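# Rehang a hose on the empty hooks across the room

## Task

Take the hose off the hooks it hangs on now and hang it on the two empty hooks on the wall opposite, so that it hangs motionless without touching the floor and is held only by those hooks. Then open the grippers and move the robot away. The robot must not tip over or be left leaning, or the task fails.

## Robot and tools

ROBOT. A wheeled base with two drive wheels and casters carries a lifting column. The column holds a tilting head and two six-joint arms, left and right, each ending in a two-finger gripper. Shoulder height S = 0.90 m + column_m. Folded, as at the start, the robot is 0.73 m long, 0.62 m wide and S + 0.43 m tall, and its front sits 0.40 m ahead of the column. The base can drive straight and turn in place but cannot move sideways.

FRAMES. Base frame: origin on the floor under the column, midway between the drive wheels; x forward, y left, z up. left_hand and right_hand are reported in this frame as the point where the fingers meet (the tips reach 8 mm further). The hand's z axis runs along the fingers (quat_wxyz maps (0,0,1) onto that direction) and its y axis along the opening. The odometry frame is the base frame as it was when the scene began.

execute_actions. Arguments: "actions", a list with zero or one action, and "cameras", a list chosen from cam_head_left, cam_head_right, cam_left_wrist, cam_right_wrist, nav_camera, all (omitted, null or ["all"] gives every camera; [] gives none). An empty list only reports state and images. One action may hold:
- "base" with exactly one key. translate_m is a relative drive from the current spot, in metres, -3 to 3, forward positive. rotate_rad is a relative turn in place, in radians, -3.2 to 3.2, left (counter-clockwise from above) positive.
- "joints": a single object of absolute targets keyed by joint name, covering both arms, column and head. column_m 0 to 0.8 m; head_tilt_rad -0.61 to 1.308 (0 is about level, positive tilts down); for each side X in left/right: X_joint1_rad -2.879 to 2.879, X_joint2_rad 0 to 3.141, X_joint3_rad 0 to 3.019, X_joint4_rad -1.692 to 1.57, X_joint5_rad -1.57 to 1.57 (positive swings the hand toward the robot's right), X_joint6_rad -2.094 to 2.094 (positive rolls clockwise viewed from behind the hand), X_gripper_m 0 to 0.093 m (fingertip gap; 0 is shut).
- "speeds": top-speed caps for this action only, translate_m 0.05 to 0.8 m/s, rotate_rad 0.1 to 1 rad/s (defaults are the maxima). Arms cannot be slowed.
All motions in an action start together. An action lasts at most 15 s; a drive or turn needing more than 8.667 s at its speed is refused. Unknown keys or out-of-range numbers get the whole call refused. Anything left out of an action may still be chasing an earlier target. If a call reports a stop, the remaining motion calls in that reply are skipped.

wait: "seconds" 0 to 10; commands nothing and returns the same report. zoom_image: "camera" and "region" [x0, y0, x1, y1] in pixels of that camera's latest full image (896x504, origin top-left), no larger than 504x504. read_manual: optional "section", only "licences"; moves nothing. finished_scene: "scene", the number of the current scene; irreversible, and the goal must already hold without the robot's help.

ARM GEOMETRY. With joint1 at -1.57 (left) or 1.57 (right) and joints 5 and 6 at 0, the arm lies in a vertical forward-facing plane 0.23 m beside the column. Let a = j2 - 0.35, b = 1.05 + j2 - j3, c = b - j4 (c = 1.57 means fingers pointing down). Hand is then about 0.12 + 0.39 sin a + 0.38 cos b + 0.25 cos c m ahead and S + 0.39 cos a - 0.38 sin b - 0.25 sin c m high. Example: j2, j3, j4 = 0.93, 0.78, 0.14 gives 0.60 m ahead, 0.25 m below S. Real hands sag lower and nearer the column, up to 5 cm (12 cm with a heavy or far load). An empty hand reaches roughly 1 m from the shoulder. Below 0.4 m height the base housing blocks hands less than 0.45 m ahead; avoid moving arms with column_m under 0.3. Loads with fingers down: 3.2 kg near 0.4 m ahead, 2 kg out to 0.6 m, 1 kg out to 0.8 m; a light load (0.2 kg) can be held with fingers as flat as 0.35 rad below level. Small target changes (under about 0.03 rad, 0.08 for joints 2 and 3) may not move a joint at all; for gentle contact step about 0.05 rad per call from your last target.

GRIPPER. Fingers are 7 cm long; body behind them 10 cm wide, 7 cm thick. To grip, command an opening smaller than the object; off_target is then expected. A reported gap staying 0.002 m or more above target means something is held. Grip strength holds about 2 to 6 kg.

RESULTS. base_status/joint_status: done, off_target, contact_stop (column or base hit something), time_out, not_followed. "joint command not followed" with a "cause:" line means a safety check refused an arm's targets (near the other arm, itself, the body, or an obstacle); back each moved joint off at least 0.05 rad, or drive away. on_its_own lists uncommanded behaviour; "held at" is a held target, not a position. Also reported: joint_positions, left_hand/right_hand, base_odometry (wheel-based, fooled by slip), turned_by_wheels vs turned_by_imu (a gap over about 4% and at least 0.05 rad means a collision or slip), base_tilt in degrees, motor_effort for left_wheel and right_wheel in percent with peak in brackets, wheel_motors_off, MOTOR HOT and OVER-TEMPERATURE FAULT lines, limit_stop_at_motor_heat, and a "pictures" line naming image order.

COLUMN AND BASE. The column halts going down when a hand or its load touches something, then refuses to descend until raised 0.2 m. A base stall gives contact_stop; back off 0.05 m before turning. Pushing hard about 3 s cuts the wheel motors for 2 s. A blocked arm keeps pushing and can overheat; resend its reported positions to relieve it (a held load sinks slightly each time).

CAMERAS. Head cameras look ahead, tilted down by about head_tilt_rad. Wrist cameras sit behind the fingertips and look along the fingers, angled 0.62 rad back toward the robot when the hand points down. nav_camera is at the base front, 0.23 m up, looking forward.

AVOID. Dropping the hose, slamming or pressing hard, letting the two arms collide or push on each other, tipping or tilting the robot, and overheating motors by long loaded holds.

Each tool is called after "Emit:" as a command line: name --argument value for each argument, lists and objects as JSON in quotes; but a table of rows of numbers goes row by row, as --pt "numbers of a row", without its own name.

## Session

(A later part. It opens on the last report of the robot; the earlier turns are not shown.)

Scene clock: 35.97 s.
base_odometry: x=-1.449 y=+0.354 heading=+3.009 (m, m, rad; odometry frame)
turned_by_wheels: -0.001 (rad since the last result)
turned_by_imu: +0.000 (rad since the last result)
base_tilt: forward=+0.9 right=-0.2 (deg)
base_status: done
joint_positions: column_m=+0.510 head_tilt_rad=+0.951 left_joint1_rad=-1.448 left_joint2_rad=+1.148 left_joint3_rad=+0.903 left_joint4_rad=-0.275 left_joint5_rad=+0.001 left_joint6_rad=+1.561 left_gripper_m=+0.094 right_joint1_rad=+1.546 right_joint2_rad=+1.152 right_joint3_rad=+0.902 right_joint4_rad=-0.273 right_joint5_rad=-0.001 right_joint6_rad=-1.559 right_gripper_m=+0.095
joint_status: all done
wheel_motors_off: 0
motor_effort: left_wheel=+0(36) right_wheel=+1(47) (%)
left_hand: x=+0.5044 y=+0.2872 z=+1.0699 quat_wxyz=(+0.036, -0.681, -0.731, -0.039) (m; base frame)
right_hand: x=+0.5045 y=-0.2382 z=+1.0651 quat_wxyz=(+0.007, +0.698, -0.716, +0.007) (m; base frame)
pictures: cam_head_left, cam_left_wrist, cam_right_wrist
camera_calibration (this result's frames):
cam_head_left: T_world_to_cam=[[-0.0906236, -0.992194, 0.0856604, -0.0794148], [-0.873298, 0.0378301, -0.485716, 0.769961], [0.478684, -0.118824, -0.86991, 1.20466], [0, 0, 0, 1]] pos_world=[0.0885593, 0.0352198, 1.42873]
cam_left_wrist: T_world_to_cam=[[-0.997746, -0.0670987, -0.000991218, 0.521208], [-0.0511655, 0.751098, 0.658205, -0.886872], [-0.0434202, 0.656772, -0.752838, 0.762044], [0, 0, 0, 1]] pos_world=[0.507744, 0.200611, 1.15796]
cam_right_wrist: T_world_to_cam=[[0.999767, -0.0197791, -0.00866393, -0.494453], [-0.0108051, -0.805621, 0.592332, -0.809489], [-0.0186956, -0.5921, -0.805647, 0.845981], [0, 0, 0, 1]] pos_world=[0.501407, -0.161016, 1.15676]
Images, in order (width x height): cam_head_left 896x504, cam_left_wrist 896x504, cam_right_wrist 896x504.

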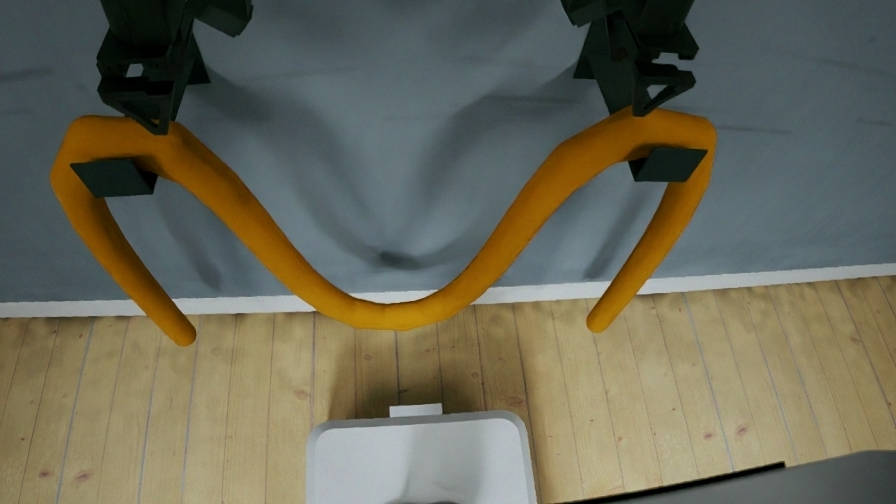

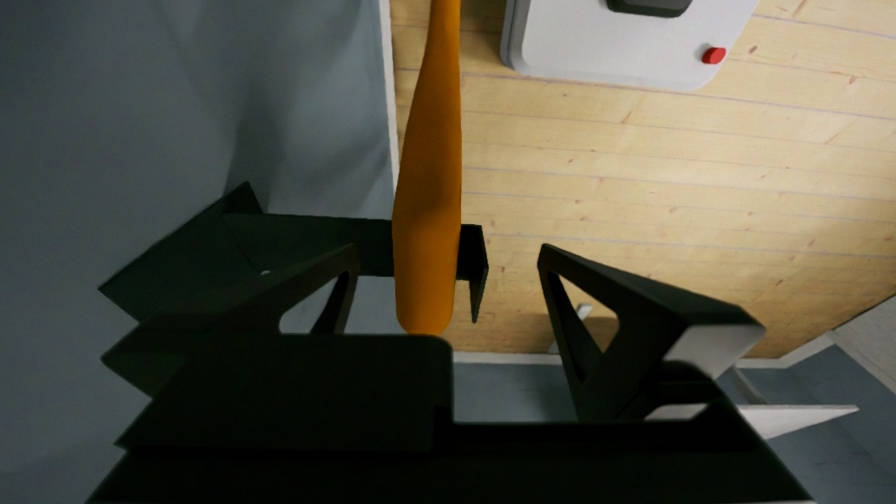

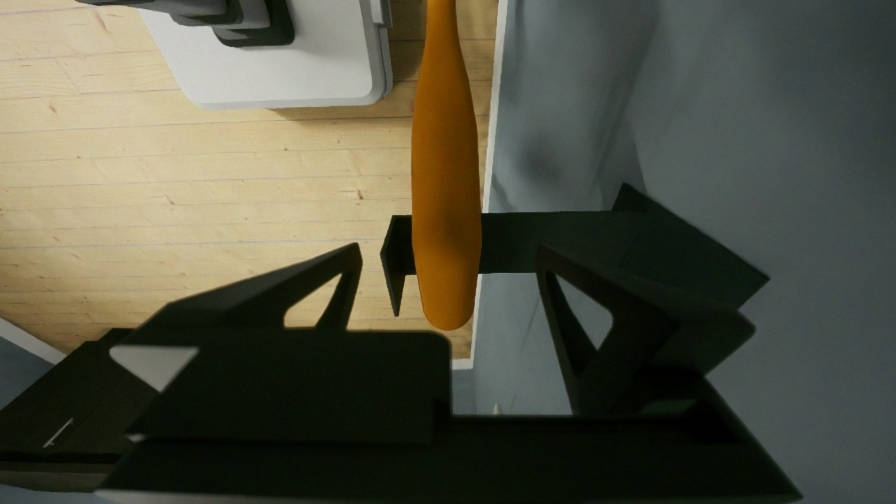

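Emit:
execute_actions --actions '[{"joints":{"column_m":0.44}}]' --cameras '["cam_head_left","cam_left_wrist","cam_right_wrist"]'

Scene clock: 38.90 s.
base_odometry: x=-1.449 y=+0.354 heading=+3.009 (m, m, rad; odometry frame)
turned_by_wheels: +0.000 (rad since the last result)
turned_by_imu: +0.001 (rad since the last result)
base_tilt: forward=+0.9 right=-0.1 (deg)
base_status: not commanded
joint_positions: column_m=+0.440 head_tilt_rad=+0.951 left_joint1_rad=-1.448 left_joint2_rad=+1.148 left_joint3_rad=+0.903 left_joint4_rad=-0.275 left_joint5_rad=+0.001 left_joint6_rad=+1.561 left_gripper_m=+0.094 right_joint1_rad=+1.546 right_joint2_rad=+1.152 right_joint3_rad=+0.902 right_joint4_rad=-0.273 right_joint5_rad=-0.001 right_joint6_rad=-1.559 right_gripper_m=+0.095
joint_status: all done
wheel_motors_off: 0
motor_effort: left_wheel=-2(0) right_wheel=+1(2) (%)
left_hand: x=+0.5044 y=+0.2872 z=+0.9999 quat_wxyz=(+0.036, -0.681, -0.731, -0.039) (m; base frame)
right_hand: x=+0.5045 y=-0.2382 z=+0.9952 quat_wxyz=(+0.007, +0.698, -0.716, +0.007) (m; base frame)
pictures: cam_head_left, cam_left_wrist, cam_right_wrist
camera_calibration (this result's frames):
cam_head_left: T_world_to_cam=[[-0.0906236, -0.992194, 0.0856604, -0.0734197], [-0.873298, 0.0378301, -0.485716, 0.735968], [0.478684, -0.118824, -0.869909, 1.14377], [0, 0, 0, 1]] pos_world=[0.0885593, 0.0352198, 1.35874]
cam_left_wrist: T_world_to_cam=[[-0.997746, -0.0670987, -0.000991218, 0.521139], [-0.0511655, 0.751098, 0.658205, -0.840806], [-0.0434202, 0.656772, -0.752838, 0.709355], [0, 0, 0, 1]] pos_world=[0.507744, 0.200611, 1.08797]
cam_right_wrist: T_world_to_cam=[[0.999767, -0.0197791, -0.00866393, -0.495059], [-0.0108051, -0.805621, 0.592332, -0.768034], [-0.0186956, -0.5921, -0.805647, 0.789596], [0, 0, 0, 1]] pos_world=[0.501407, -0.161016, 1.08678]
Images, in order (width x height): cam_head_left 896x504, cam_left_wrist 896x504, cam_right_wrist 896x504.

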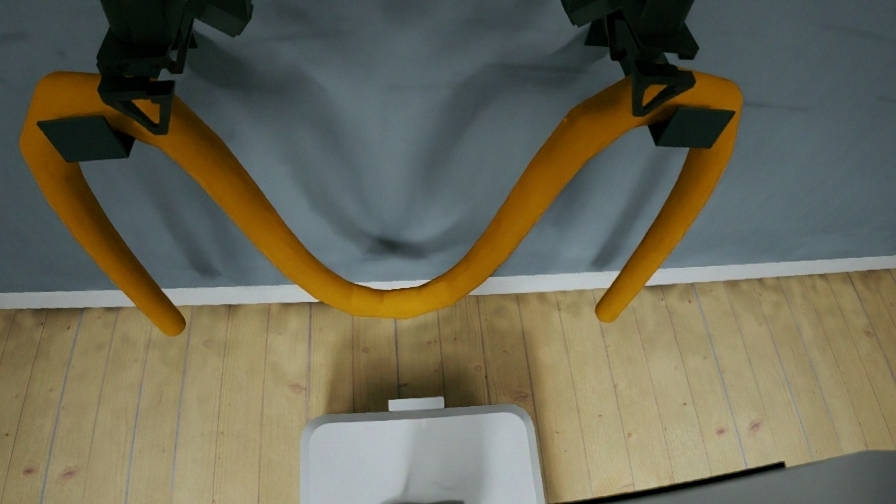

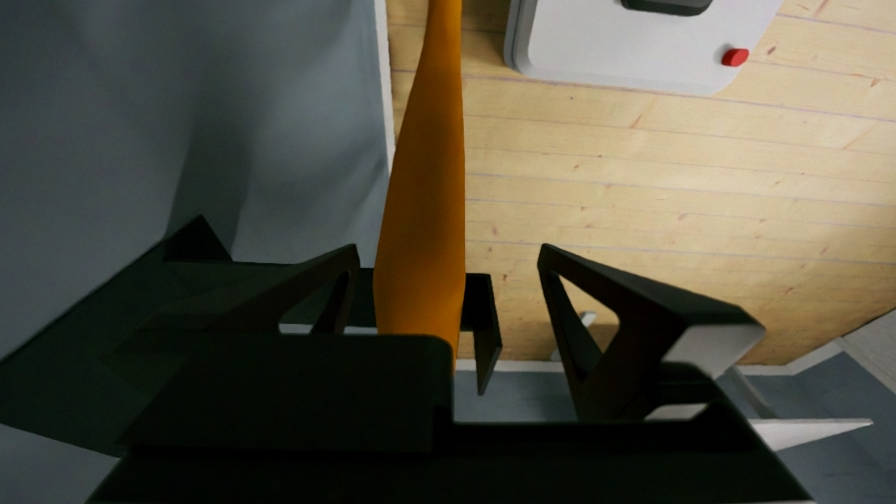

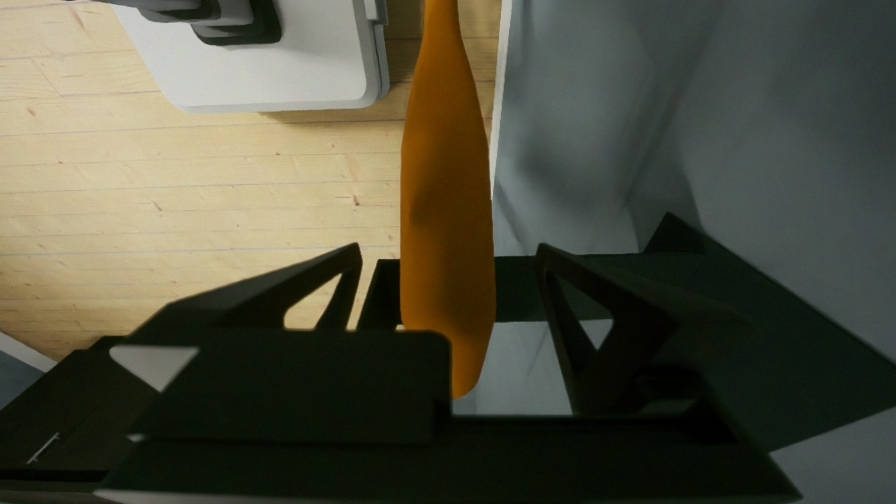

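Emit:
execute_actions --actions '[{"joints":{"column_m":0.395}}]' --cameras '["cam_head_left","cam_left_wrist","cam_right_wrist"]'

Emit:
execute_actions --actions '[{"joints":{"left_gripper_m":0.02,"right_gripper_m":0.02}}]' --cameras '["cam_head_left","cam_left_wrist","cam_right_wrist"]'

Scene clock: 40.77 s.
base_odometry: x=-1.449 y=+0.354 heading=+3.009 (m, m, rad; odometry frame)
turned_by_wheels: +0.000 (rad since the last result)
turned_by_imu: +0.000 (rad since the last result)
base_tilt: forward=+0.9 right=-0.2 (deg)
base_status: not commanded
joint_positions: column_m=+0.395 head_tilt_rad=+0.951 left_joint1_rad=-1.448 left_joint2_rad=+1.148 left_joint3_rad=+0.903 left_joint4_rad=-0.275 left_joint5_rad=+0.001 left_joint6_rad=+1.561 left_gripper_m=+0.094 right_joint1_rad=+1.546 right_joint2_rad=+1.152 right_joint3_rad=+0.902 right_joint4_rad=-0.273 right_joint5_rad=-0.001 right_joint6_rad=-1.559 right_gripper_m=+0.095
joint_status: all done
wheel_motors_off: 0
motor_effort: left_wheel=-2(2) right_wheel=+2(2) (%)
left_hand: x=+0.5044 y=+0.2872 z=+0.9549 quat_wxyz=(+0.036, -0.681, -0.731, -0.039) (m; base frame)
right_hand: x=+0.5045 y=-0.2382 z=+0.9501 quat_wxyz=(+0.007, +0.698, -0.716, +0.007) (m; base frame)
pictures: cam_head_left, cam_left_wrist, cam_right_wrist
camera_calibration (this result's frames):
cam_head_left: T_world_to_cam=[[-0.0906236, -0.992194, 0.0856604, -0.0695639], [-0.873298, 0.0378301, -0.485716, 0.714104], [0.478684, -0.118824, -0.86991, 1.10462], [0, 0, 0, 1]] pos_world=[0.0885593, 0.0352198, 1.31373]
cam_left_wrist: T_world_to_cam=[[-0.997746, -0.0670987, -0.000991218, 0.521094], [-0.0511655, 0.751098, 0.658205, -0.811178], [-0.0434202, 0.656772, -0.752838, 0.675467], [0, 0, 0, 1]] pos_world=[0.507744, 0.200611, 1.04296]
cam_right_wrist: T_world_to_cam=[[0.999767, -0.0197791, -0.00866393, -0.495449], [-0.0108051, -0.805621, 0.592332, -0.741371], [-0.0186956, -0.5921, -0.805647, 0.753331], [0, 0, 0, 1]] pos_world=[0.501407, -0.161016, 1.04176]
Images, in order (width x height): cam_head_left 896x504, cam_left_wrist 896x504, cam_right_wrist 896x504.

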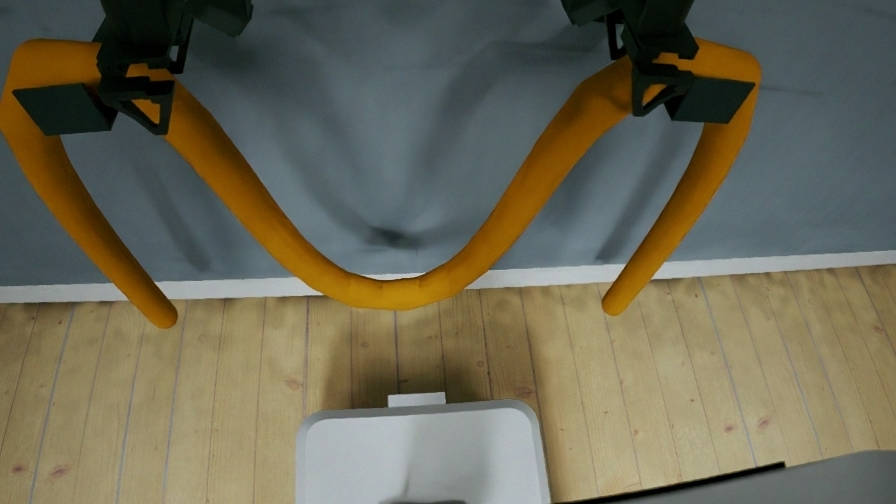

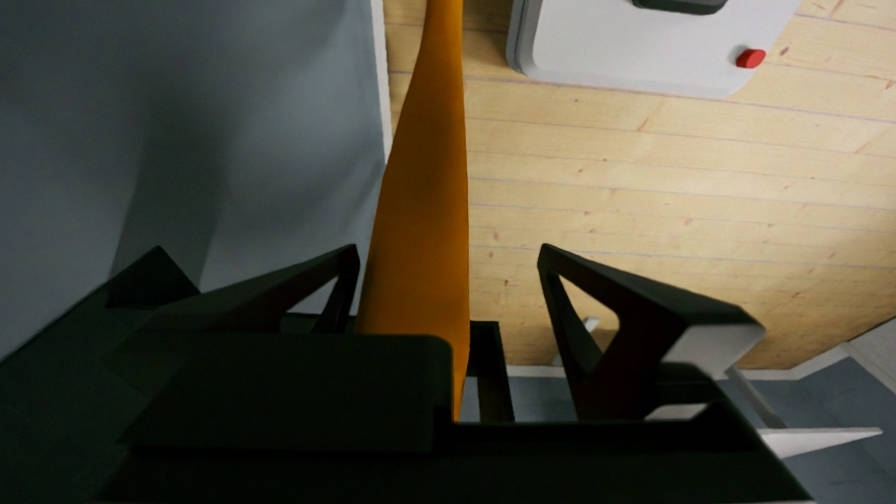

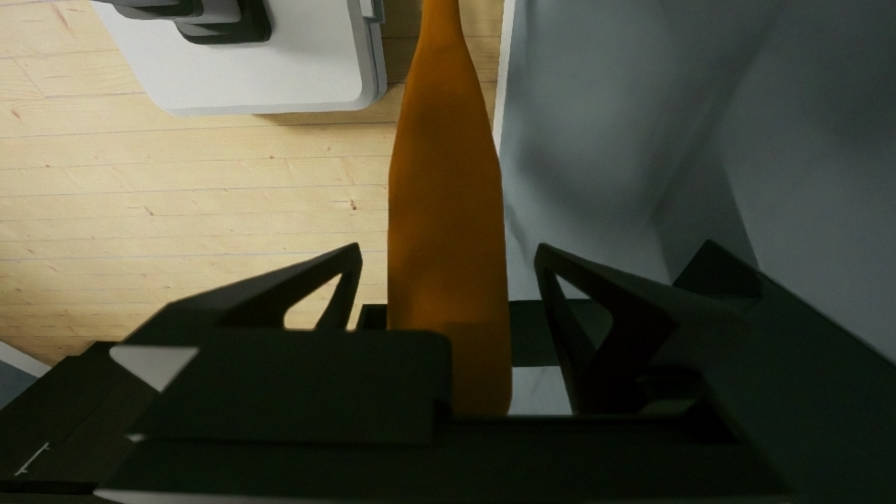

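Scene clock: 41.43 s.
base_odometry: x=-1.449 y=+0.354 heading=+3.009 (m, m, rad; odometry frame)
turned_by_wheels: +0.000 (rad since the last result)
turned_by_imu: +0.000 (rad since the last result)
base_tilt: forward=+0.9 right=-0.1 (deg)
base_status: not commanded
joint_positions: column_m=+0.395 head_tilt_rad=+0.951 left_joint1_rad=-1.465 left_joint2_rad=+1.146 left_joint3_rad=+0.909 left_joint4_rad=-0.265 left_joint5_rad=+0.014 left_joint6_rad=+1.566 left_gripper_m=+0.020 right_joint1_rad=+1.546 right_joint2_rad=+1.152 right_joint3_rad=+0.901 right_joint4_rad=-0.274 right_joint5_rad=-0.002 right_joint6_rad=-1.561 right_gripper_m=+0.059
joint_status: right_gripper_m off_target (ended at +0.059, target +0.020); the others done
wheel_motors_off: 0
motor_effort: left_wheel=-4(1) right_wheel=+3(3) (%)
left_hand: x=+0.5117 y=+0.2765 z=+0.9555 quat_wxyz=(+0.020, -0.686, -0.726, -0.035) (m; base frame)
right_hand: x=+0.5038 y=-0.2377 z=+0.9501 quat_wxyz=(+0.007, +0.699, -0.715, +0.006) (m; base frame)
pictures: cam_head_left, cam_left_wrist, cam_right_wrist
camera_calibration (this result's frames):
cam_head_left: T_world_to_cam=[[-0.0906236, -0.992194, 0.0856604, -0.0695639], [-0.873298, 0.0378301, -0.485716, 0.714104], [0.478684, -0.118824, -0.869909, 1.10462], [0, 0, 0, 1]] pos_world=[0.0885593, 0.0352198, 1.31373]
cam_left_wrist: T_world_to_cam=[[-0.998496, -0.0518471, -0.0178281, 0.539945], [-0.0513134, 0.769199, 0.636946, -0.78774], [-0.0193104, 0.636903, -0.770702, 0.693529], [0, 0, 0, 1]] pos_world=[0.512104, 0.192212, 1.04588]
cam_right_wrist: T_world_to_cam=[[0.999798, -0.0173165, -0.0102509, -0.492713], [-0.00791522, -0.806755, 0.590833, -0.741254], [-0.0185011, -0.590633, -0.806729, 0.754801], [0, 0, 0, 1]] pos_world=[0.500711, -0.160732, 1.04183]
Images, in order (width x height): cam_head_left 896x504, cam_left_wrist 896x504, cam_right_wrist 896x504.

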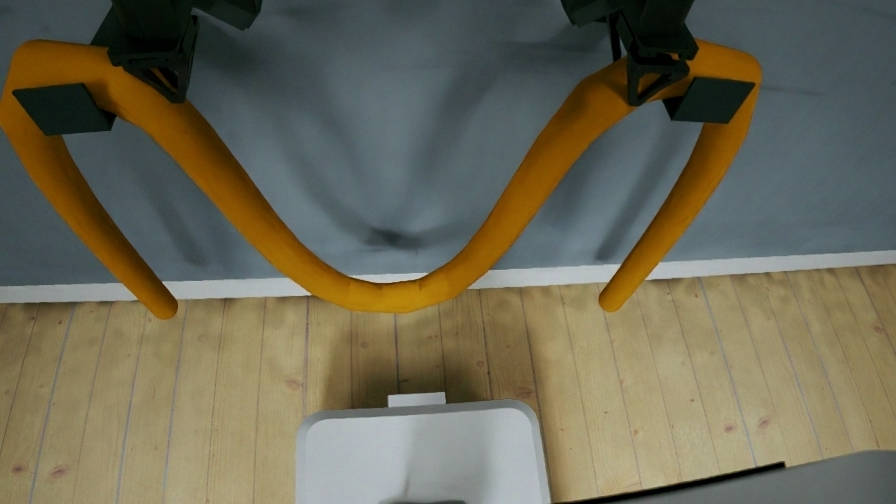

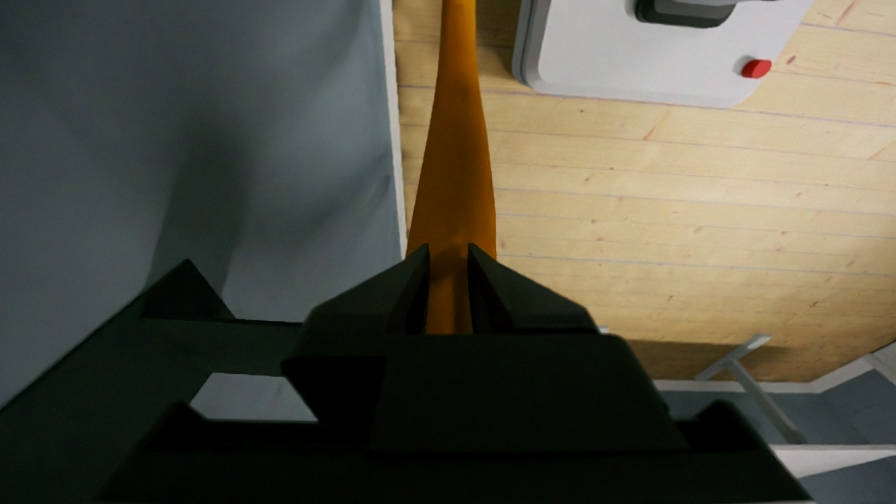

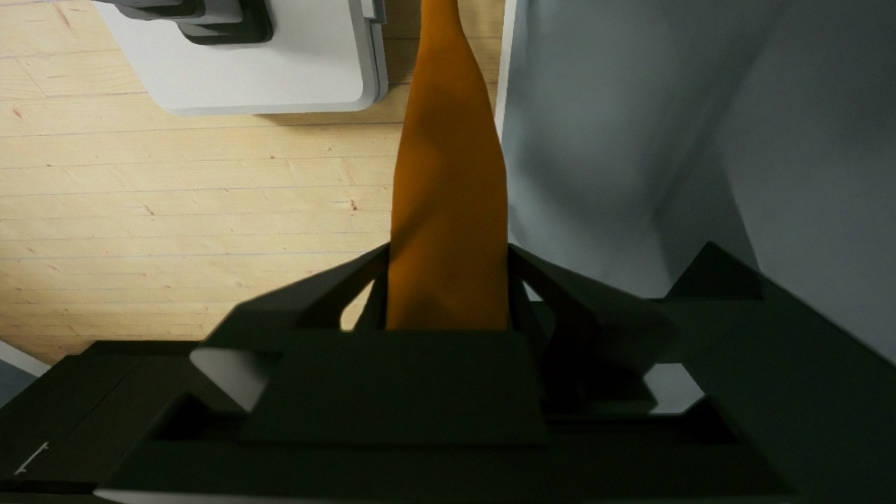

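Emit:
execute_actions --actions '[{"joints":{"left_gripper_m":0.093,"left_joint1_rad":-1.41}}]' --cameras '[]'

Emit:
execute_actions --actions '[{"joints":{"left_joint2_rad":1.27,"left_joint3_rad":0.97,"left_joint4_rad":-0.23}}]' --cameras '["cam_head_left","cam_left_wrist"]'

Scene clock: 43.63 s.
base_odometry: x=-1.449 y=+0.354 heading=+3.009 (m, m, rad; odometry frame)
turned_by_wheels: +0.000 (rad since the last result)
turned_by_imu: +0.000 (rad since the last result)
base_tilt: forward=+0.9 right=-0.1 (deg)
base_status: not commanded
joint_positions: column_m=+0.395 head_tilt_rad=+0.951 left_joint1_rad=-1.407 left_joint2_rad=+1.146 left_joint3_rad=+0.909 left_joint4_rad=-0.265 left_joint5_rad=+0.003 left_joint6_rad=+1.566 left_gripper_m=+0.093 right_joint1_rad=+1.546 right_joint2_rad=+1.152 right_joint3_rad=+0.901 right_joint4_rad=-0.274 right_joint5_rad=-0.002 right_joint6_rad=-1.561 right_gripper_m=+0.059
joint_status: all done
wheel_motors_off: 0
motor_effort: left_wheel=-4(2) right_wheel=+3(3) (%)
left_hand: x=+0.5097 y=+0.3077 z=+0.9590 quat_wxyz=(+0.041, -0.675, -0.735, -0.057) (m; base frame)
right_hand: x=+0.5038 y=-0.2377 z=+0.9501 quat_wxyz=(+0.007, +0.699, -0.715, +0.006) (m; base frame)
pictures: none
No camera images: the call's "cameras" was empty. Leave "cameras" out to get every camera's image.

Scene clock: 44.40 s.
base_odometry: x=-1.449 y=+0.354 heading=+3.009 (m, m, rad; odometry frame)
turned_by_wheels: +0.000 (rad since the last result)
turned_by_imu: +0.000 (rad since the last result)
base_tilt: forward=+1.0 right=-0.1 (deg)
base_status: not commanded
joint_positions: column_m=+0.395 head_tilt_rad=+0.951 left_joint1_rad=-1.411 left_joint2_rad=+1.213 left_joint3_rad=+0.960 left_joint4_rad=-0.242 left_joint5_rad=-0.007 left_joint6_rad=+1.566 left_gripper_m=+0.093 right_joint1_rad=+1.546 right_joint2_rad=+1.152 right_joint3_rad=+0.901 right_joint4_rad=-0.274 right_joint5_rad=-0.002 right_joint6_rad=-1.562 right_gripper_m=+0.059
joint_status: all done
wheel_motors_off: 0
motor_effort: left_wheel=-2(10) right_wheel=+4(6) (%)
left_hand: x=+0.5232 y=+0.3114 z=+0.9386 quat_wxyz=(+0.041, -0.675, -0.734, -0.062) (m; base frame)
right_hand: x=+0.5038 y=-0.2377 z=+0.9501 quat_wxyz=(+0.007, +0.699, -0.715, +0.006) (m; base frame)
pictures: cam_head_left, cam_left_wrist
camera_calibration (this result's frames):
cam_head_left: T_world_to_cam=[[-0.0906212, -0.992194, 0.0856629, -0.0695675], [-0.873311, 0.0378301, -0.485691, 0.714071], [0.47866, -0.118824, -0.869923, 1.10464], [0, 0, 0, 1]] pos_world=[0.0885574, 0.0352198, 1.31372]
cam_left_wrist: T_world_to_cam=[[-0.996606, -0.0772272, -0.028487, 0.569799], [-0.075627, 0.722433, 0.687292, -0.823244], [-0.0324977, 0.687114, -0.725822, 0.607628], [0, 0, 0, 1]] pos_world=[0.525352, 0.221233, 1.02307]
Images, in order (width x height): cam_head_left 896x504, cam_left_wrist 896x504.

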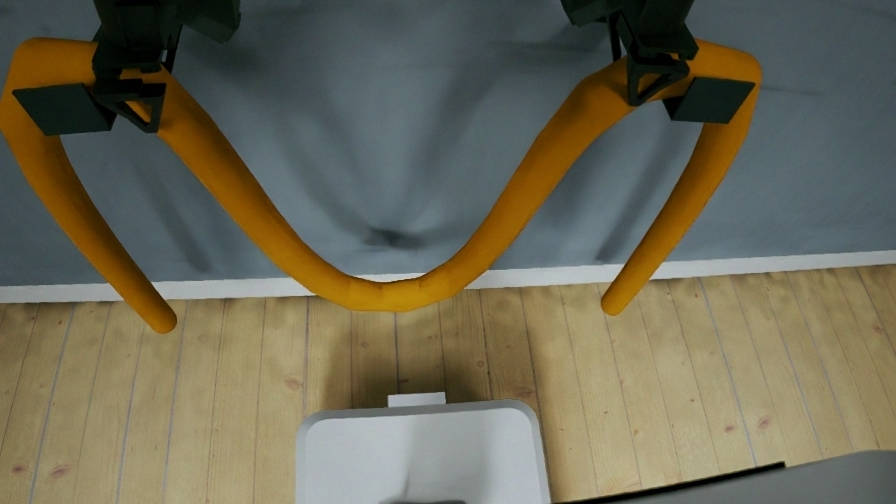

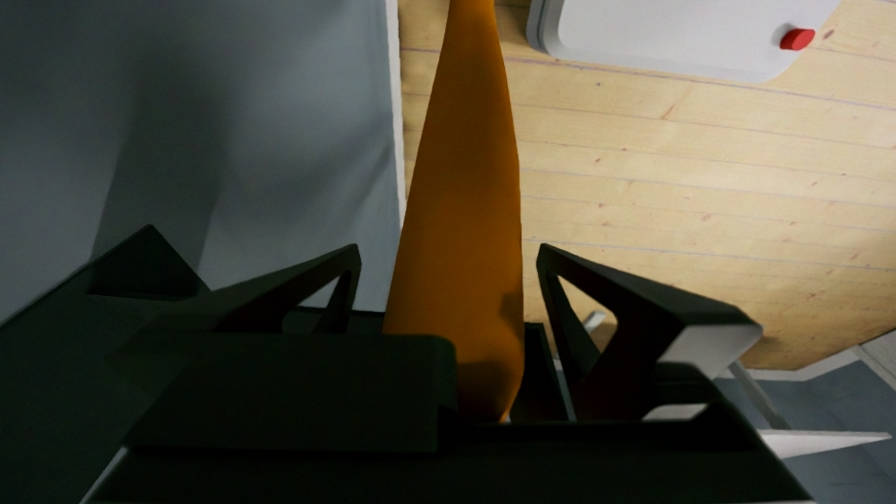

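Centred. A bit lower, then close.

Emit:
execute_actions --actions '[{"joints":{"left_joint2_rad":1.35,"left_joint3_rad":1.01,"left_joint4_rad":-0.2}}]' --cameras '[]'

Emit:
execute_actions --actions '[{"joints":{"left_gripper_m":0.02}}]' --cameras '["cam_head_left","cam_left_wrist"]'

Scene clock: 45.67 s.
base_odometry: x=-1.449 y=+0.354 heading=+3.009 (m, m, rad; odometry frame)
turned_by_wheels: +0.000 (rad since the last result)
turned_by_imu: +0.000 (rad since the last result)
base_tilt: forward=+0.9 right=-0.1 (deg)
base_status: not commanded
joint_positions: column_m=+0.395 head_tilt_rad=+0.951 left_joint1_rad=-1.413 left_joint2_rad=+1.223 left_joint3_rad=+0.988 left_joint4_rad=-0.227 left_joint5_rad=-0.009 left_joint6_rad=+1.566 left_gripper_m=+0.093 right_joint1_rad=+1.546 right_joint2_rad=+1.152 right_joint3_rad=+0.901 right_joint4_rad=-0.274 right_joint5_rad=-0.002 right_joint6_rad=-1.562 right_gripper_m=+0.059
joint_status: all done
wheel_motors_off: 0
motor_effort: left_wheel=-3(1) right_wheel=+4(4) (%)
left_hand: x=+0.5401 y=+0.3120 z=+0.9377 quat_wxyz=(+0.030, -0.676, -0.733, -0.074) (m; base frame)
right_hand: x=+0.5038 y=-0.2377 z=+0.9501 quat_wxyz=(+0.007, +0.699, -0.715, +0.006) (m; base frame)
pictures: none
No camera images: the call's "cameras" was empty. Leave "cameras" out to get every camera's image.

Scene clock: 46.33 s.
base_odometry: x=-1.449 y=+0.354 heading=+3.009 (m, m, rad; odometry frame)
turned_by_wheels: +0.000 (rad since the last result)
turned_by_imu: +0.000 (rad since the last result)
base_tilt: forward=+1.0 right=-0.1 (deg)
base_status: not commanded
joint_positions: column_m=+0.395 head_tilt_rad=+0.951 left_joint1_rad=-1.418 left_joint2_rad=+1.224 left_joint3_rad=+0.987 left_joint4_rad=-0.241 left_joint5_rad=-0.012 left_joint6_rad=+1.561 left_gripper_m=+0.059 right_joint1_rad=+1.546 right_joint2_rad=+1.152 right_joint3_rad=+0.901 right_joint4_rad=-0.274 right_joint5_rad=-0.002 right_joint6_rad=-1.562 right_gripper_m=+0.059
joint_status: left_gripper_m off_target (ended at +0.059, target +0.020)
wheel_motors_off: 0
motor_effort: left_wheel=+0(1) right_wheel=+6(6) (%)
left_hand: x=+0.5360 y=+0.3099 z=+0.9368 quat_wxyz=(+0.035, -0.675, -0.734, -0.068) (m; base frame)
right_hand: x=+0.5038 y=-0.2377 z=+0.9501 quat_wxyz=(+0.007, +0.699, -0.715, +0.006) (m; base frame)
pictures: cam_head_left, cam_left_wrist
camera_calibration (this result's frames):
cam_head_left: T_world_to_cam=[[-0.0906212, -0.992194, 0.0856629, -0.0695675], [-0.873311, 0.0378301, -0.485691, 0.714071], [0.47866, -0.118824, -0.869923, 1.10464], [0, 0, 0, 1]] pos_world=[0.0885574, 0.0352198, 1.31372]
cam_left_wrist: T_world_to_cam=[[-0.996073, -0.0760653, -0.0452982, 0.597466], [-0.0863673, 0.722445, 0.686013, -0.813024], [-0.0194562, 0.687231, -0.726178, 0.601126], [0, 0, 0, 1]] pos_world=[0.536597, 0.219699, 1.02133]
Images, in order (width x height): cam_head_left 896x504, cam_left_wrist 896x504.

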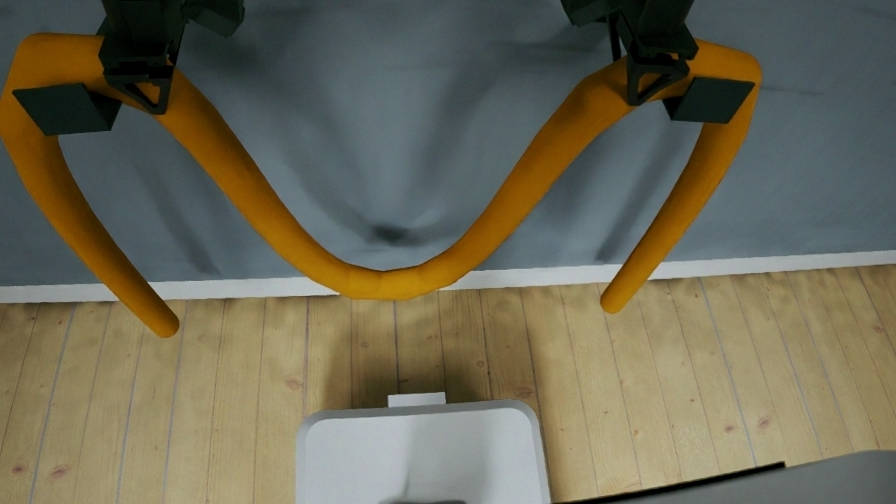

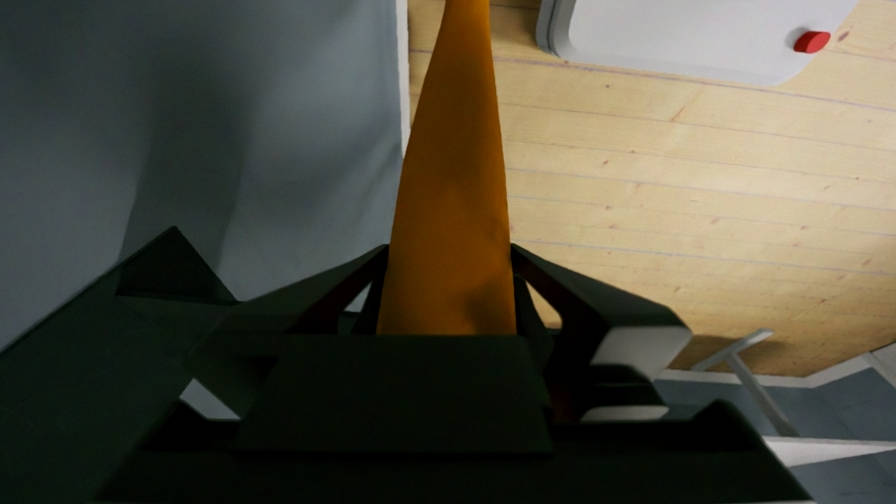

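Emit:
execute_actions --actions '[{"joints":{"left_joint2_rad":1.23,"left_joint3_rad":0.98,"left_joint4_rad":-0.24,"column_m":0.6,"head_tilt_rad":0.75}}]' --cameras '["cam_head_left","cam_head_right"]'

Scene clock: 50.10 s.
base_odometry: x=-1.449 y=+0.354 heading=+3.009 (m, m, rad; odometry frame)
turned_by_wheels: +0.000 (rad since the last result)
turned_by_imu: +0.001 (rad since the last result)
base_tilt: forward=+0.9 right=-0.1 (deg)
base_status: not commanded
joint_positions: column_m=+0.600 head_tilt_rad=+0.766 left_joint1_rad=-1.402 left_joint2_rad=+1.250 left_joint3_rad=+0.987 left_joint4_rad=-0.242 left_joint5_rad=-0.001 left_joint6_rad=+1.572 left_gripper_m=+0.059 right_joint1_rad=+1.536 right_joint2_rad=+1.160 right_joint3_rad=+0.901 right_joint4_rad=-0.274 right_joint5_rad=+0.000 right_joint6_rad=-1.562 right_gripper_m=+0.059
joint_status: all done
wheel_motors_off: 0
motor_effort: left_wheel=-3(4) right_wheel=+4(6) (%)
left_hand: x=+0.5251 y=+0.3170 z=+1.1317 quat_wxyz=(+0.046, -0.676, -0.734, -0.058) (m; base frame)
right_hand: x=+0.5009 y=-0.2434 z=+1.1520 quat_wxyz=(+0.014, +0.698, -0.716, +0.007) (m; base frame)
pictures: cam_head_left, cam_head_right
camera_calibration (this result's frames):
cam_head_left: T_world_to_cam=[[-0.104836, -0.992194, 0.0675254, -0.057636], [-0.76903, 0.0378301, -0.638092, 1.05001], [0.630557, -0.118824, -0.766993, 1.11196], [0, 0, 0, 1]] pos_world=[0.100291, 0.0352198, 1.52676]
cam_head_right: T_world_to_cam=[[-0.103999, -0.992999, 0.0560141, -0.101907], [-0.768548, 0.0444891, -0.638243, 1.05448], [0.631283, -0.109426, -0.767794, 1.10768], [0, 0, 0, 1]] pos_world=[0.100566, -0.0268973, 1.52919]
Images, in order (width x height): cam_head_left 896x504, cam_head_right 896x504.

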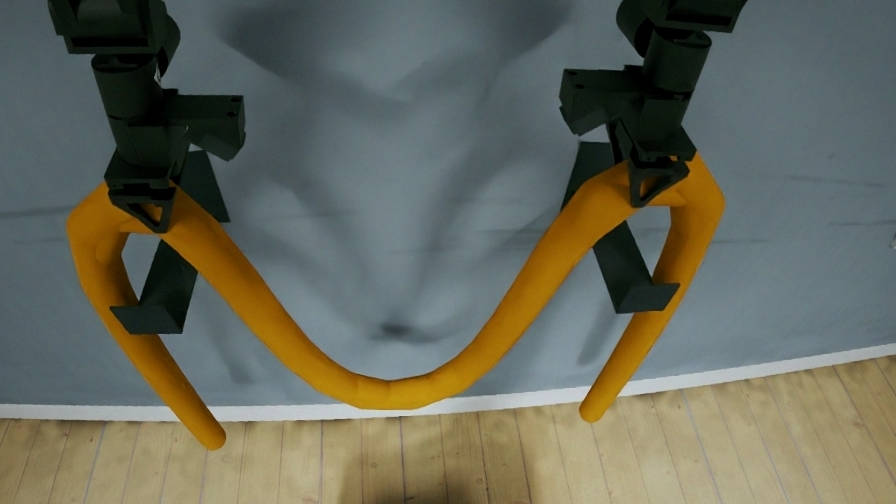

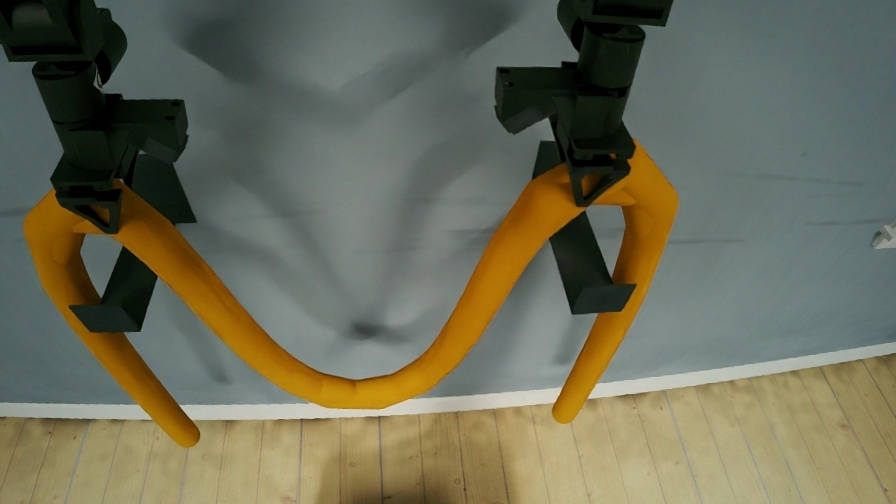

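Emit:
execute_actions --actions '[{"base":{"translate_m":-0.12},"speeds":{"translate_m":0.1},"joints":{"column_m":0.66}}]' --cameras '["cam_head_left","cam_left_wrist","cam_right_wrist"]'

Scene clock: 52.80 s.
base_odometry: x=-1.331 y=+0.338 heading=+3.011 (m, m, rad; odometry frame)
turned_by_wheels: +0.002 (rad since the last result)
turned_by_imu: +0.003 (rad since the last result)
base_tilt: forward=+0.9 right=-0.1 (deg)
base_status: done
joint_positions: column_m=+0.660 head_tilt_rad=+0.766 left_joint1_rad=-1.410 left_joint2_rad=+1.252 left_joint3_rad=+0.979 left_joint4_rad=-0.242 left_joint5_rad=+0.003 left_joint6_rad=+1.574 left_gripper_m=+0.059 right_joint1_rad=+1.542 right_joint2_rad=+1.162 right_joint3_rad=+0.897 right_joint4_rad=-0.273 right_joint5_rad=-0.003 right_joint6_rad=-1.567 right_gripper_m=+0.059
joint_status: all done
wheel_motors_off: 0
motor_effort: left_wheel=+3(45) right_wheel=-1(54) (%)
left_hand: x=+0.5203 y=+0.3117 z=+1.1896 quat_wxyz=(+0.045, -0.678, -0.732, -0.051) (m; base frame)
right_hand: x=+0.4981 y=-0.2399 z=+1.2106 quat_wxyz=(+0.013, +0.700, -0.714, +0.003) (m; base frame)
pictures: cam_head_left, cam_left_wrist, cam_right_wrist
camera_calibration (this result's frames):
cam_head_left: T_world_to_cam=[[-0.104856, -0.992194, 0.067495, -0.0616375], [-0.768845, 0.0378301, -0.638316, 1.08866], [0.63078, -0.118824, -0.76681, 1.15768], [0, 0, 0, 1]] pos_world=[0.100308, 0.0352198, 1.58679]
cam_left_wrist: T_world_to_cam=[[-0.997374, -0.0720513, -0.00736623, 0.547719], [-0.0577904, 0.730386, 0.680585, -1.00001], [-0.0436569, 0.679223, -0.732632, 0.805898], [0, 0, 0, 1]] pos_world=[0.523672, 0.222475, 1.27505]
cam_right_wrist: T_world_to_cam=[[0.999628, -0.0142403, -0.0232732, -0.4678], [0.0023344, -0.805225, 0.592965, -0.90434], [-0.0271842, -0.592798, -0.804892, 0.965223], [0, 0, 0, 1]] pos_world=[0.495976, -0.162677, 1.30226]
Images, in order (width x height): cam_head_left 896x504, cam_left_wrist 896x504, cam_right_wrist 896x504.

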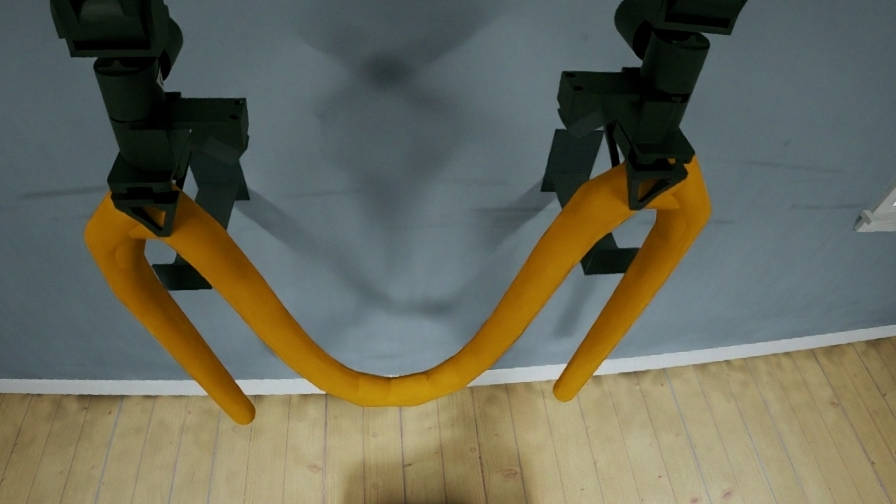

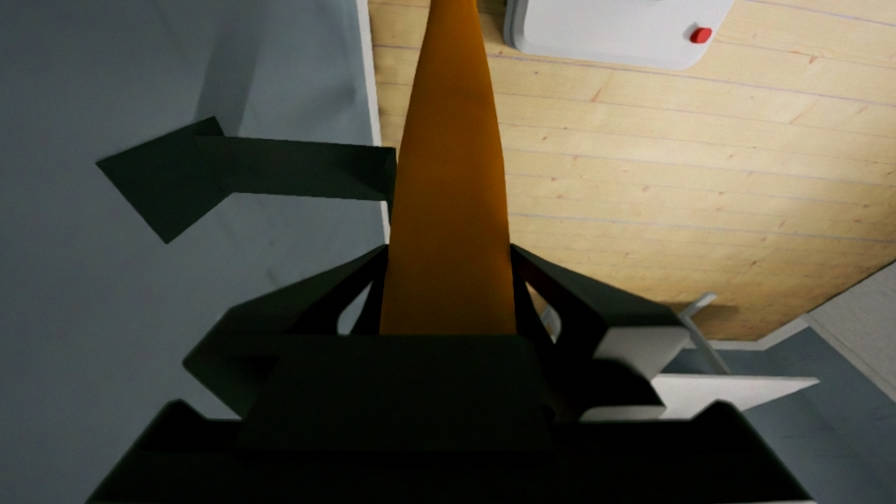

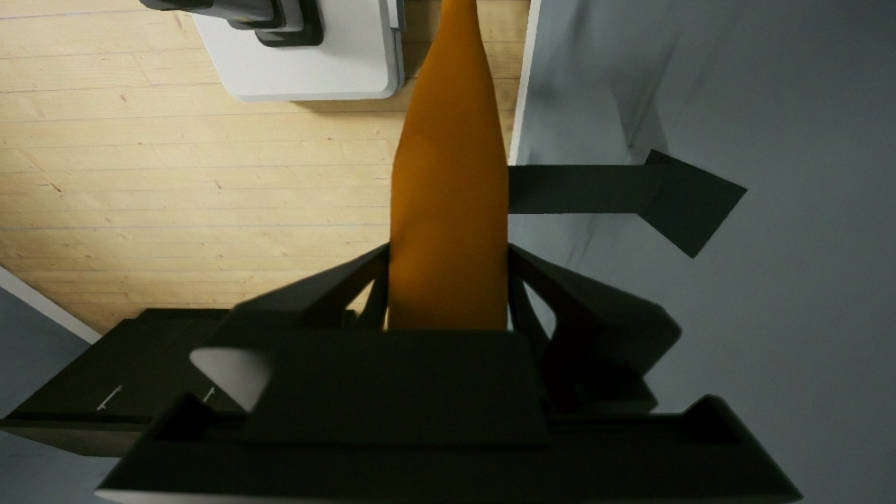

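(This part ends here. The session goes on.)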